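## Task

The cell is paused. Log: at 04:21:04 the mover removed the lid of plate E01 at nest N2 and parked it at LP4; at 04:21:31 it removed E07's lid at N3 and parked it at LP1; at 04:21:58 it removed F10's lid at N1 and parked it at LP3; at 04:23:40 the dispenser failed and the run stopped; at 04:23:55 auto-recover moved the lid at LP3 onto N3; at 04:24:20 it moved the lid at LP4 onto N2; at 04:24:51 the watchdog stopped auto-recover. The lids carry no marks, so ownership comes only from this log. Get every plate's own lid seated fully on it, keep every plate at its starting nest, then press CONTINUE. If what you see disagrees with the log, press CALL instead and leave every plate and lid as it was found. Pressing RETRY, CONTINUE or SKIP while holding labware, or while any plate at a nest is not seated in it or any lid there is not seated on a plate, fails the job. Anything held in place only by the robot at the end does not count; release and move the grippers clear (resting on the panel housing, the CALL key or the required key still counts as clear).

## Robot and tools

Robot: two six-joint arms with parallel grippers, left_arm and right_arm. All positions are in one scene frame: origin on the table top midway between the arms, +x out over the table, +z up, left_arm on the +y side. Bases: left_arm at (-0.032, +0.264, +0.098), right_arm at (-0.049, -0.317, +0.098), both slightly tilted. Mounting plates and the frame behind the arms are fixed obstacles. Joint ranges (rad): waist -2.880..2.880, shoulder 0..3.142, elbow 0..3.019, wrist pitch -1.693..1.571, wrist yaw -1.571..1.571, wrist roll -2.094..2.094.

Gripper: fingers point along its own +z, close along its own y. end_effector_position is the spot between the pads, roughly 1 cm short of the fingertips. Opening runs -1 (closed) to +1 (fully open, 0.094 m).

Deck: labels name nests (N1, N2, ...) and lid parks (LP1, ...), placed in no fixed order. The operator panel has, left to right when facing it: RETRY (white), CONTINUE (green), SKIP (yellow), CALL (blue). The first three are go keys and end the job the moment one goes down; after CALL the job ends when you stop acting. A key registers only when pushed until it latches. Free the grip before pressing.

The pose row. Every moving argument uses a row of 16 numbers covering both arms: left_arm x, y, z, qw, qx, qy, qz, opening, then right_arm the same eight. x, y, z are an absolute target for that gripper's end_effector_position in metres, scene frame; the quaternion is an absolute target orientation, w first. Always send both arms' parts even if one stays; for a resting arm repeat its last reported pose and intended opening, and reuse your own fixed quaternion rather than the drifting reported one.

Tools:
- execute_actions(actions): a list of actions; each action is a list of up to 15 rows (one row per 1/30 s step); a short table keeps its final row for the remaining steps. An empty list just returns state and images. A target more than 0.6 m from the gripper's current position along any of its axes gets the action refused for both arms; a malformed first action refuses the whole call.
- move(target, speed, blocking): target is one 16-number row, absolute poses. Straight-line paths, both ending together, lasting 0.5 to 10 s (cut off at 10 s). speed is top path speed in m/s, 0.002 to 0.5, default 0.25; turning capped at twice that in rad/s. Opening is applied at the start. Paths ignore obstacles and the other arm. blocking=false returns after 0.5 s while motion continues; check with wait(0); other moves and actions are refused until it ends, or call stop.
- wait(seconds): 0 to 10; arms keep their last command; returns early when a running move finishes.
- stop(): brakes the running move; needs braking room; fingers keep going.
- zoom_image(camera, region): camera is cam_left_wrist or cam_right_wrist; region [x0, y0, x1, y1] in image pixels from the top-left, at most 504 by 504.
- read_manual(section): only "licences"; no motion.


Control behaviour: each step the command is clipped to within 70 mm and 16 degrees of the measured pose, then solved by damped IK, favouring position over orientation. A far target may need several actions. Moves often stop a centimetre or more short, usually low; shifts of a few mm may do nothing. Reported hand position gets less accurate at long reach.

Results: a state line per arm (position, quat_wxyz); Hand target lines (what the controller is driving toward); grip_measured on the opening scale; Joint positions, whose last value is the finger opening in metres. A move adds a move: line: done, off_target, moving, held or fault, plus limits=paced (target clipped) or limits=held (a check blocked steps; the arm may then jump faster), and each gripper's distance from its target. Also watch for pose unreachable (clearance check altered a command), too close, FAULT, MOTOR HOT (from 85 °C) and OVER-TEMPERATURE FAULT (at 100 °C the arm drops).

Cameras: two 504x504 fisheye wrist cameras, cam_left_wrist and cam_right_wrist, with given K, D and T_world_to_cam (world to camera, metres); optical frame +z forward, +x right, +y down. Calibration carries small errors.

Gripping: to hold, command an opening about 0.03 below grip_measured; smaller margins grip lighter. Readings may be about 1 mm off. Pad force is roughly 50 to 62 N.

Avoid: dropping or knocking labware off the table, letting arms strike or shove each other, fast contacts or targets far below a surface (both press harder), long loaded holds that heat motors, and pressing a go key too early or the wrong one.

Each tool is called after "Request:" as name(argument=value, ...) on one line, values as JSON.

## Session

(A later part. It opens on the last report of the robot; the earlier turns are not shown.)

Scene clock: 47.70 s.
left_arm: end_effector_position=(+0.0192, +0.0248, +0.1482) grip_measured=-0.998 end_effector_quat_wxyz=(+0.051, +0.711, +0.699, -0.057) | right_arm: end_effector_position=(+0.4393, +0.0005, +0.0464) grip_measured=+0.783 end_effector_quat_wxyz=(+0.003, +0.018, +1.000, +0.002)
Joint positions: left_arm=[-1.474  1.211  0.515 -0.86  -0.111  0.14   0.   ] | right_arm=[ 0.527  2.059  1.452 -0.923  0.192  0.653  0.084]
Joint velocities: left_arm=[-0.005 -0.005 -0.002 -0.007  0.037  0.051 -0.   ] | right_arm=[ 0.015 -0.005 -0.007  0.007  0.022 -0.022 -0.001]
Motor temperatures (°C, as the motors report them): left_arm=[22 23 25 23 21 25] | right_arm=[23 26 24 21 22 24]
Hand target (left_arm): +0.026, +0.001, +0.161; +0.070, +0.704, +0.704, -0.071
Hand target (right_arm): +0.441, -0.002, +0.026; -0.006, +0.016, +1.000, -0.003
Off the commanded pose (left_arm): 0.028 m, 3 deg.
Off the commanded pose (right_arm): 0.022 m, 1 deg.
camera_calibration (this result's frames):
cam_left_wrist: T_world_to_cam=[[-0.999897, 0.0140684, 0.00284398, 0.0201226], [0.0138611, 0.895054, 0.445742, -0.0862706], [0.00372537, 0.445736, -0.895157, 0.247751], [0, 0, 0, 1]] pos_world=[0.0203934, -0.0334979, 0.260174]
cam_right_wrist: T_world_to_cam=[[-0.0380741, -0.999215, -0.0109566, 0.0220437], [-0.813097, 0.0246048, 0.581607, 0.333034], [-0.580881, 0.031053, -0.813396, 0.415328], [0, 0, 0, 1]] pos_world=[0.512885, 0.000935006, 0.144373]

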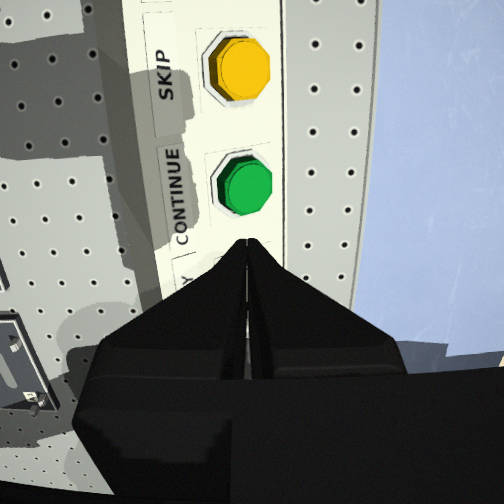

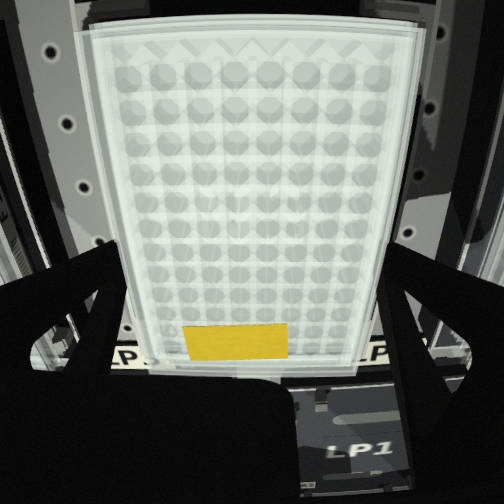

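Request:
execute_actions(actions=[[[0.026,0.0,0.16,0.07,0.7,0.7,-0.07,-1,0.442,-0.003,0.016,-0.01,0.02,1,-0.007,0.75]],[[0.026,0.0,0.16,0.07,0.7,0.7,-0.07,-1,0.44,-0.002,0.04,0,0.018,1,0,1]]])

Request:
move(target=[0.026,0.0,0.16,0.07,0.7,0.7,-0.07,-1,0.445,0.004,0.12,0,0.018,1,0,1])

Request:
move(target=[0.022,0.02,0.12,0.07,0.7,0.7,-0.07,-1,0.33,-0.15,0.13,0.55,-0.25,0.78,0.18,1], speed=0.4)

Request:
zoom_image(camera="cam_right_wrist", region=[50,0,450,300])

Scene clock: 48.83 s.
left_arm: end_effector_position=(+0.0192, +0.0248, +0.1482) grip_measured=-0.998 end_effector_quat_wxyz=(+0.051, +0.711, +0.699, -0.057) | right_arm: end_effector_position=(+0.4392, +0.0002, +0.0463) grip_measured=+1.000 end_effector_quat_wxyz=(+0.003, +0.018, +1.000, +0.002)
Joint positions: left_arm=[-1.474  1.211  0.515 -0.86  -0.111  0.14   0.   ] | right_arm=[ 0.526  2.059  1.452 -0.923  0.192  0.653  0.094]
Joint velocities: left_arm=[ 0.005 -0.015  0.017 -0.007 -0.051 -0.051  0.   ] | right_arm=[ 0.005 -0.005 -0.007  0.012  0.037 -0.051  0.   ]
Motor temperatures (°C, as the motors report them): left_arm=[22 23 26 23 21 25] | right_arm=[23 26 24 21 22 24]
Hand target (left_arm): +0.026, +0.001, +0.161; +0.070, +0.704, +0.704, -0.071
Hand target (right_arm): +0.440, -0.002, +0.040; -0.000, +0.018, +1.000, +0.000
Off the commanded pose (left_arm): 0.028 m, 3 deg.
Off the commanded pose (right_arm): 0.007 m, 0 deg.
camera_calibration (this result's frames):
cam_left_wrist: T_world_to_cam=[[-0.999897, 0.0140684, 0.00284398, 0.0201226], [0.0138611, 0.895054, 0.445742, -0.0862706], [0.00372537, 0.445736, -0.895157, 0.247751], [0, 0, 0, 1]] pos_world=[0.0203934, -0.0334979, 0.260174]
cam_right_wrist: T_world_to_cam=[[-0.0383793, -0.999206, -0.0106739, 0.0218904], [-0.812882, 0.0250066, 0.581891, 0.33299], [-0.581162, 0.0310092, -0.813197, 0.415298], [0, 0, 0, 1]] pos_world=[0.512877, 0.000668067, 0.144189]

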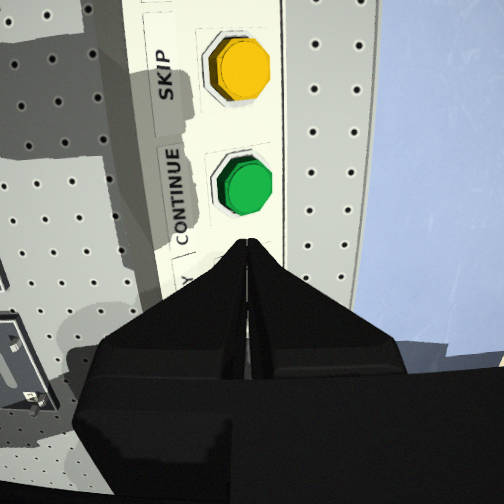

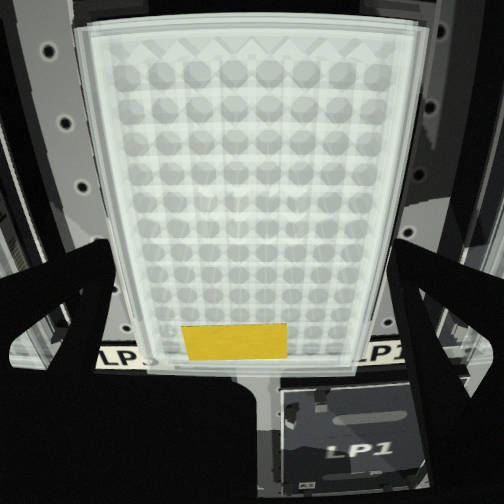

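Scene clock: 49.73 s.
left_arm: end_effector_position=(+0.0192, +0.0248, +0.1482) grip_measured=-0.998 end_effector_quat_wxyz=(+0.051, +0.711, +0.699, -0.057) | right_arm: end_effector_position=(+0.4374, -0.0074, +0.1062) grip_measured=+1.000 end_effector_quat_wxyz=(-0.012, +0.015, +1.000, -0.008)
Joint positions: left_arm=[-1.474  1.211  0.515 -0.86  -0.111  0.14   0.   ] | right_arm=[ 0.537  1.982  1.504 -1.093  0.191  0.664  0.094]
Joint velocities: left_arm=[-0.005 -0.005 -0.017  0.002  0.051 -0.022  0.   ] | right_arm=[ 0.005 -0.005  0.002 -0.007 -0.007 -0.022  0.   ]
Motor temperatures (°C, as the motors report them): left_arm=[22 23 26 23 21 25] | right_arm=[23 26 24 21 22 24]
Hand target (left_arm): +0.026, +0.001, +0.161; +0.070, +0.704, +0.704, -0.071
Hand target (right_arm): +0.445, +0.004, +0.120; +0.000, +0.018, +1.000, +0.000
Off the commanded pose (left_arm): 0.028 m, 3 deg.
Off the commanded pose (right_arm): 0.019 m, 2 deg.
move: off_target (left_arm, right_arm)
camera_calibration (this result's frames):
cam_left_wrist: T_world_to_cam=[[-0.999897, 0.0140684, 0.00284398, 0.0201226], [0.0138611, 0.895054, 0.445742, -0.0862706], [0.00372537, 0.445736, -0.895157, 0.247751], [0, 0, 0, 1]] pos_world=[0.0203934, -0.0334979, 0.260174]
cam_right_wrist: T_world_to_cam=[[-0.0321689, -0.999423, 0.0108579, 0.00978421], [-0.794787, 0.0321662, 0.606036, 0.286363], [-0.606036, 0.0108658, -0.795363, 0.472095], [0, 0, 0, 1]] pos_world=[0.514018, -0.00456235, 0.201834]

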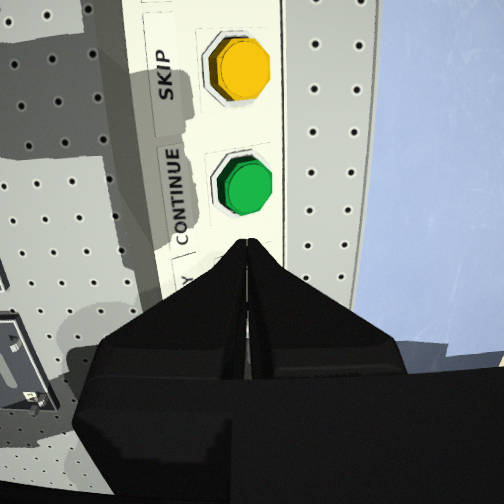

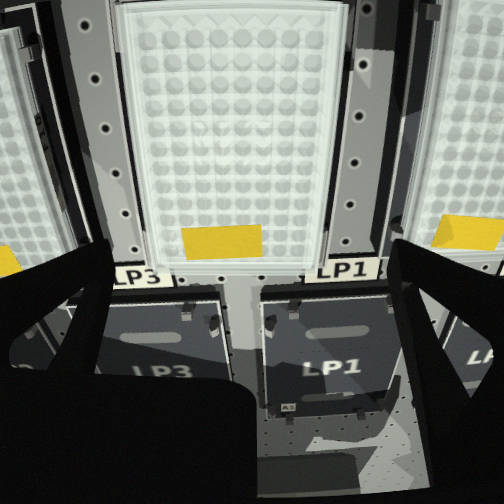

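Scene clock: 52.13 s.
left_arm: end_effector_position=(+0.0196, +0.0160, +0.1292) grip_measured=-0.998 end_effector_quat_wxyz=(+0.075, +0.704, +0.702, -0.075) | right_arm: end_effector_position=(+0.3314, -0.1451, +0.1326) grip_measured=+1.000 end_effector_quat_wxyz=(+0.548, -0.242, +0.780, +0.183)
Joint positions: left_arm=[-1.466  1.242  0.466 -0.72  -0.111  0.142  0.   ] | right_arm=[ 0.281  1.586  0.241  1.039 -0.176 -0.235  0.094]
Joint velocities: left_arm=[ 0.005 -0.005 -0.002  0.002  0.051  0.066 -0.   ] | right_arm=[-0.015 -0.005 -0.012  0.017 -0.022 -0.066  0.   ]
Motor temperatures (°C, as the motors report them): left_arm=[22 23 26 23 21 25] | right_arm=[23 26 24 21 22 24]
Hand target (left_arm): +0.022, +0.020, +0.120; +0.070, +0.703, +0.704, -0.070
Hand target (right_arm): +0.332, -0.149, +0.129; +0.548, -0.245, +0.780, +0.177
Off the commanded pose (left_arm): 0.010 m, 1 deg.
Off the commanded pose (right_arm): 0.006 m, 1 deg.
move: done
camera_calibration (this result's frames):
cam_left_wrist: T_world_to_cam=[[-0.999995, -0.000274744, -0.00322738, 0.0216737], [-0.00151925, 0.919778, 0.392436, -0.0631357], [0.00286065, 0.392438, -0.919774, 0.238728], [0, 0, 0, 1]] pos_world=[0.0208948, -0.0356092, 0.244422]
cam_right_wrist: T_world_to_cam=[[0.581694, -0.813045, -0.0242778, -0.303241], [-0.67725, -0.467577, -0.56807, 0.234804], [0.450515, 0.346885, -0.822622, 0.13248], [0, 0, 0, 1]] pos_world=[0.27573, -0.182715, 0.235004]

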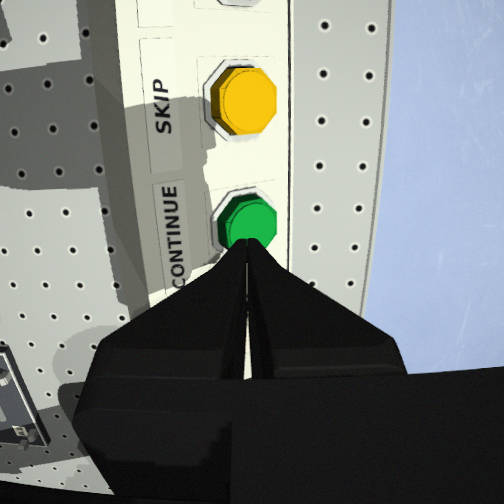

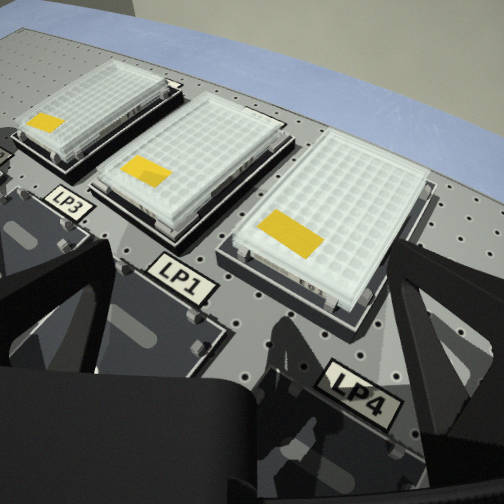

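Region (50, 0, 450, 300) of cam_right_wrist's 504x504 image, scaled by 1.260, with more detail than that image has; it fills the top 378 rows of this view, and the rest is white.

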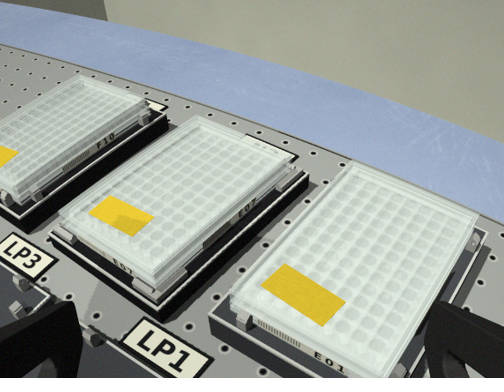

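All look seated. Press (key at ≈0.02, 0.02, 0.08).

Request:
move(target=[0.023,0.027,0.065,0.07,0.7,0.7,-0.07,-1,0.33,-0.15,0.13,0.55,-0.25,0.78,0.18,1], speed=0.08)

Scene clock: 52.83 s.
left_arm: end_effector_position=(+0.0193, +0.0180, +0.0961) grip_measured=-0.998 end_effector_quat_wxyz=(+0.076, +0.705, +0.701, -0.078) | right_arm: end_effector_position=(+0.3304, -0.1434, +0.1330) grip_measured=+1.000 end_effector_quat_wxyz=(+0.548, -0.246, +0.777, +0.187)
Joint positions: left_arm=[-1.445  1.327  0.41  -0.57  -0.106  0.167  0.   ] | right_arm=[ 0.281  1.586  0.241  1.039 -0.188 -0.238  0.094]
Joint velocities: left_arm=[-0.015 -0.005  0.012  0.017 -0.037 -0.007 -0.001] | right_arm=[-0.015 -0.015 -0.002  0.002 -0.007 -0.037  0.   ]
Motor temperatures (°C, as the motors report them): left_arm=[22 23 25 23 21 25] | right_arm=[23 26 24 21 23 24]
move: unfinished (the scene ended)
camera_calibration (this result's frames):
cam_left_wrist: T_world_to_cam=[[-0.999995, 0.00284782, -0.00154631, 0.0210164], [0.00202893, 0.922297, 0.386477, -0.051442], [0.00252677, 0.386472, -0.922298, 0.207843], [0, 0, 0, 1]] pos_world=[0.0205955, -0.0329406, 0.211607]
cam_right_wrist: T_world_to_cam=[[0.591293, -0.806063, -0.0251925, -0.303311], [-0.670609, -0.474098, -0.570539, 0.232382], [0.447947, 0.35425, -0.820884, 0.134429], [0, 0, 0, 1]] pos_world=[0.274966, -0.181938, 0.235292]
The task's run has ended: the event that ends the task has happened. This ends this scene only. If you have not yet called finished_scene for this scene, call it to go on to the next scene.

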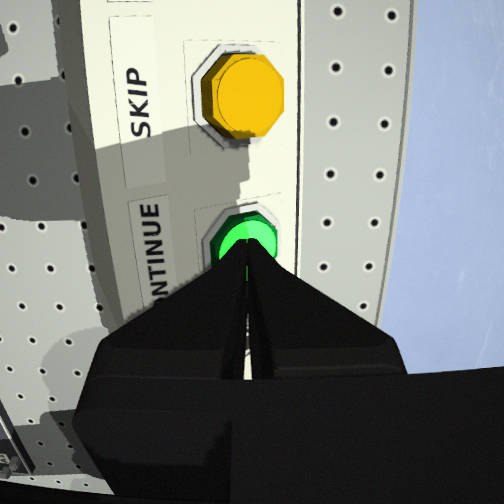

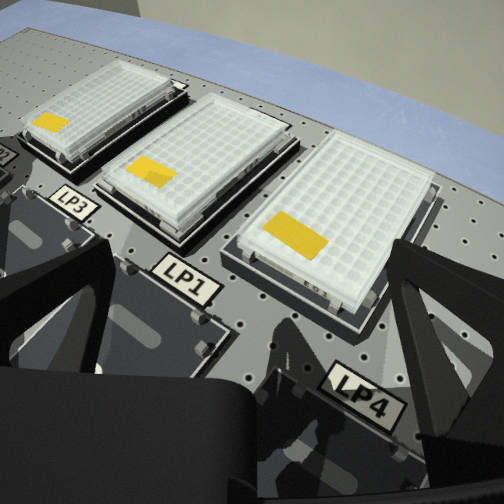

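Request:
finished_scene(scene=1)

The scene is finished: the task was done.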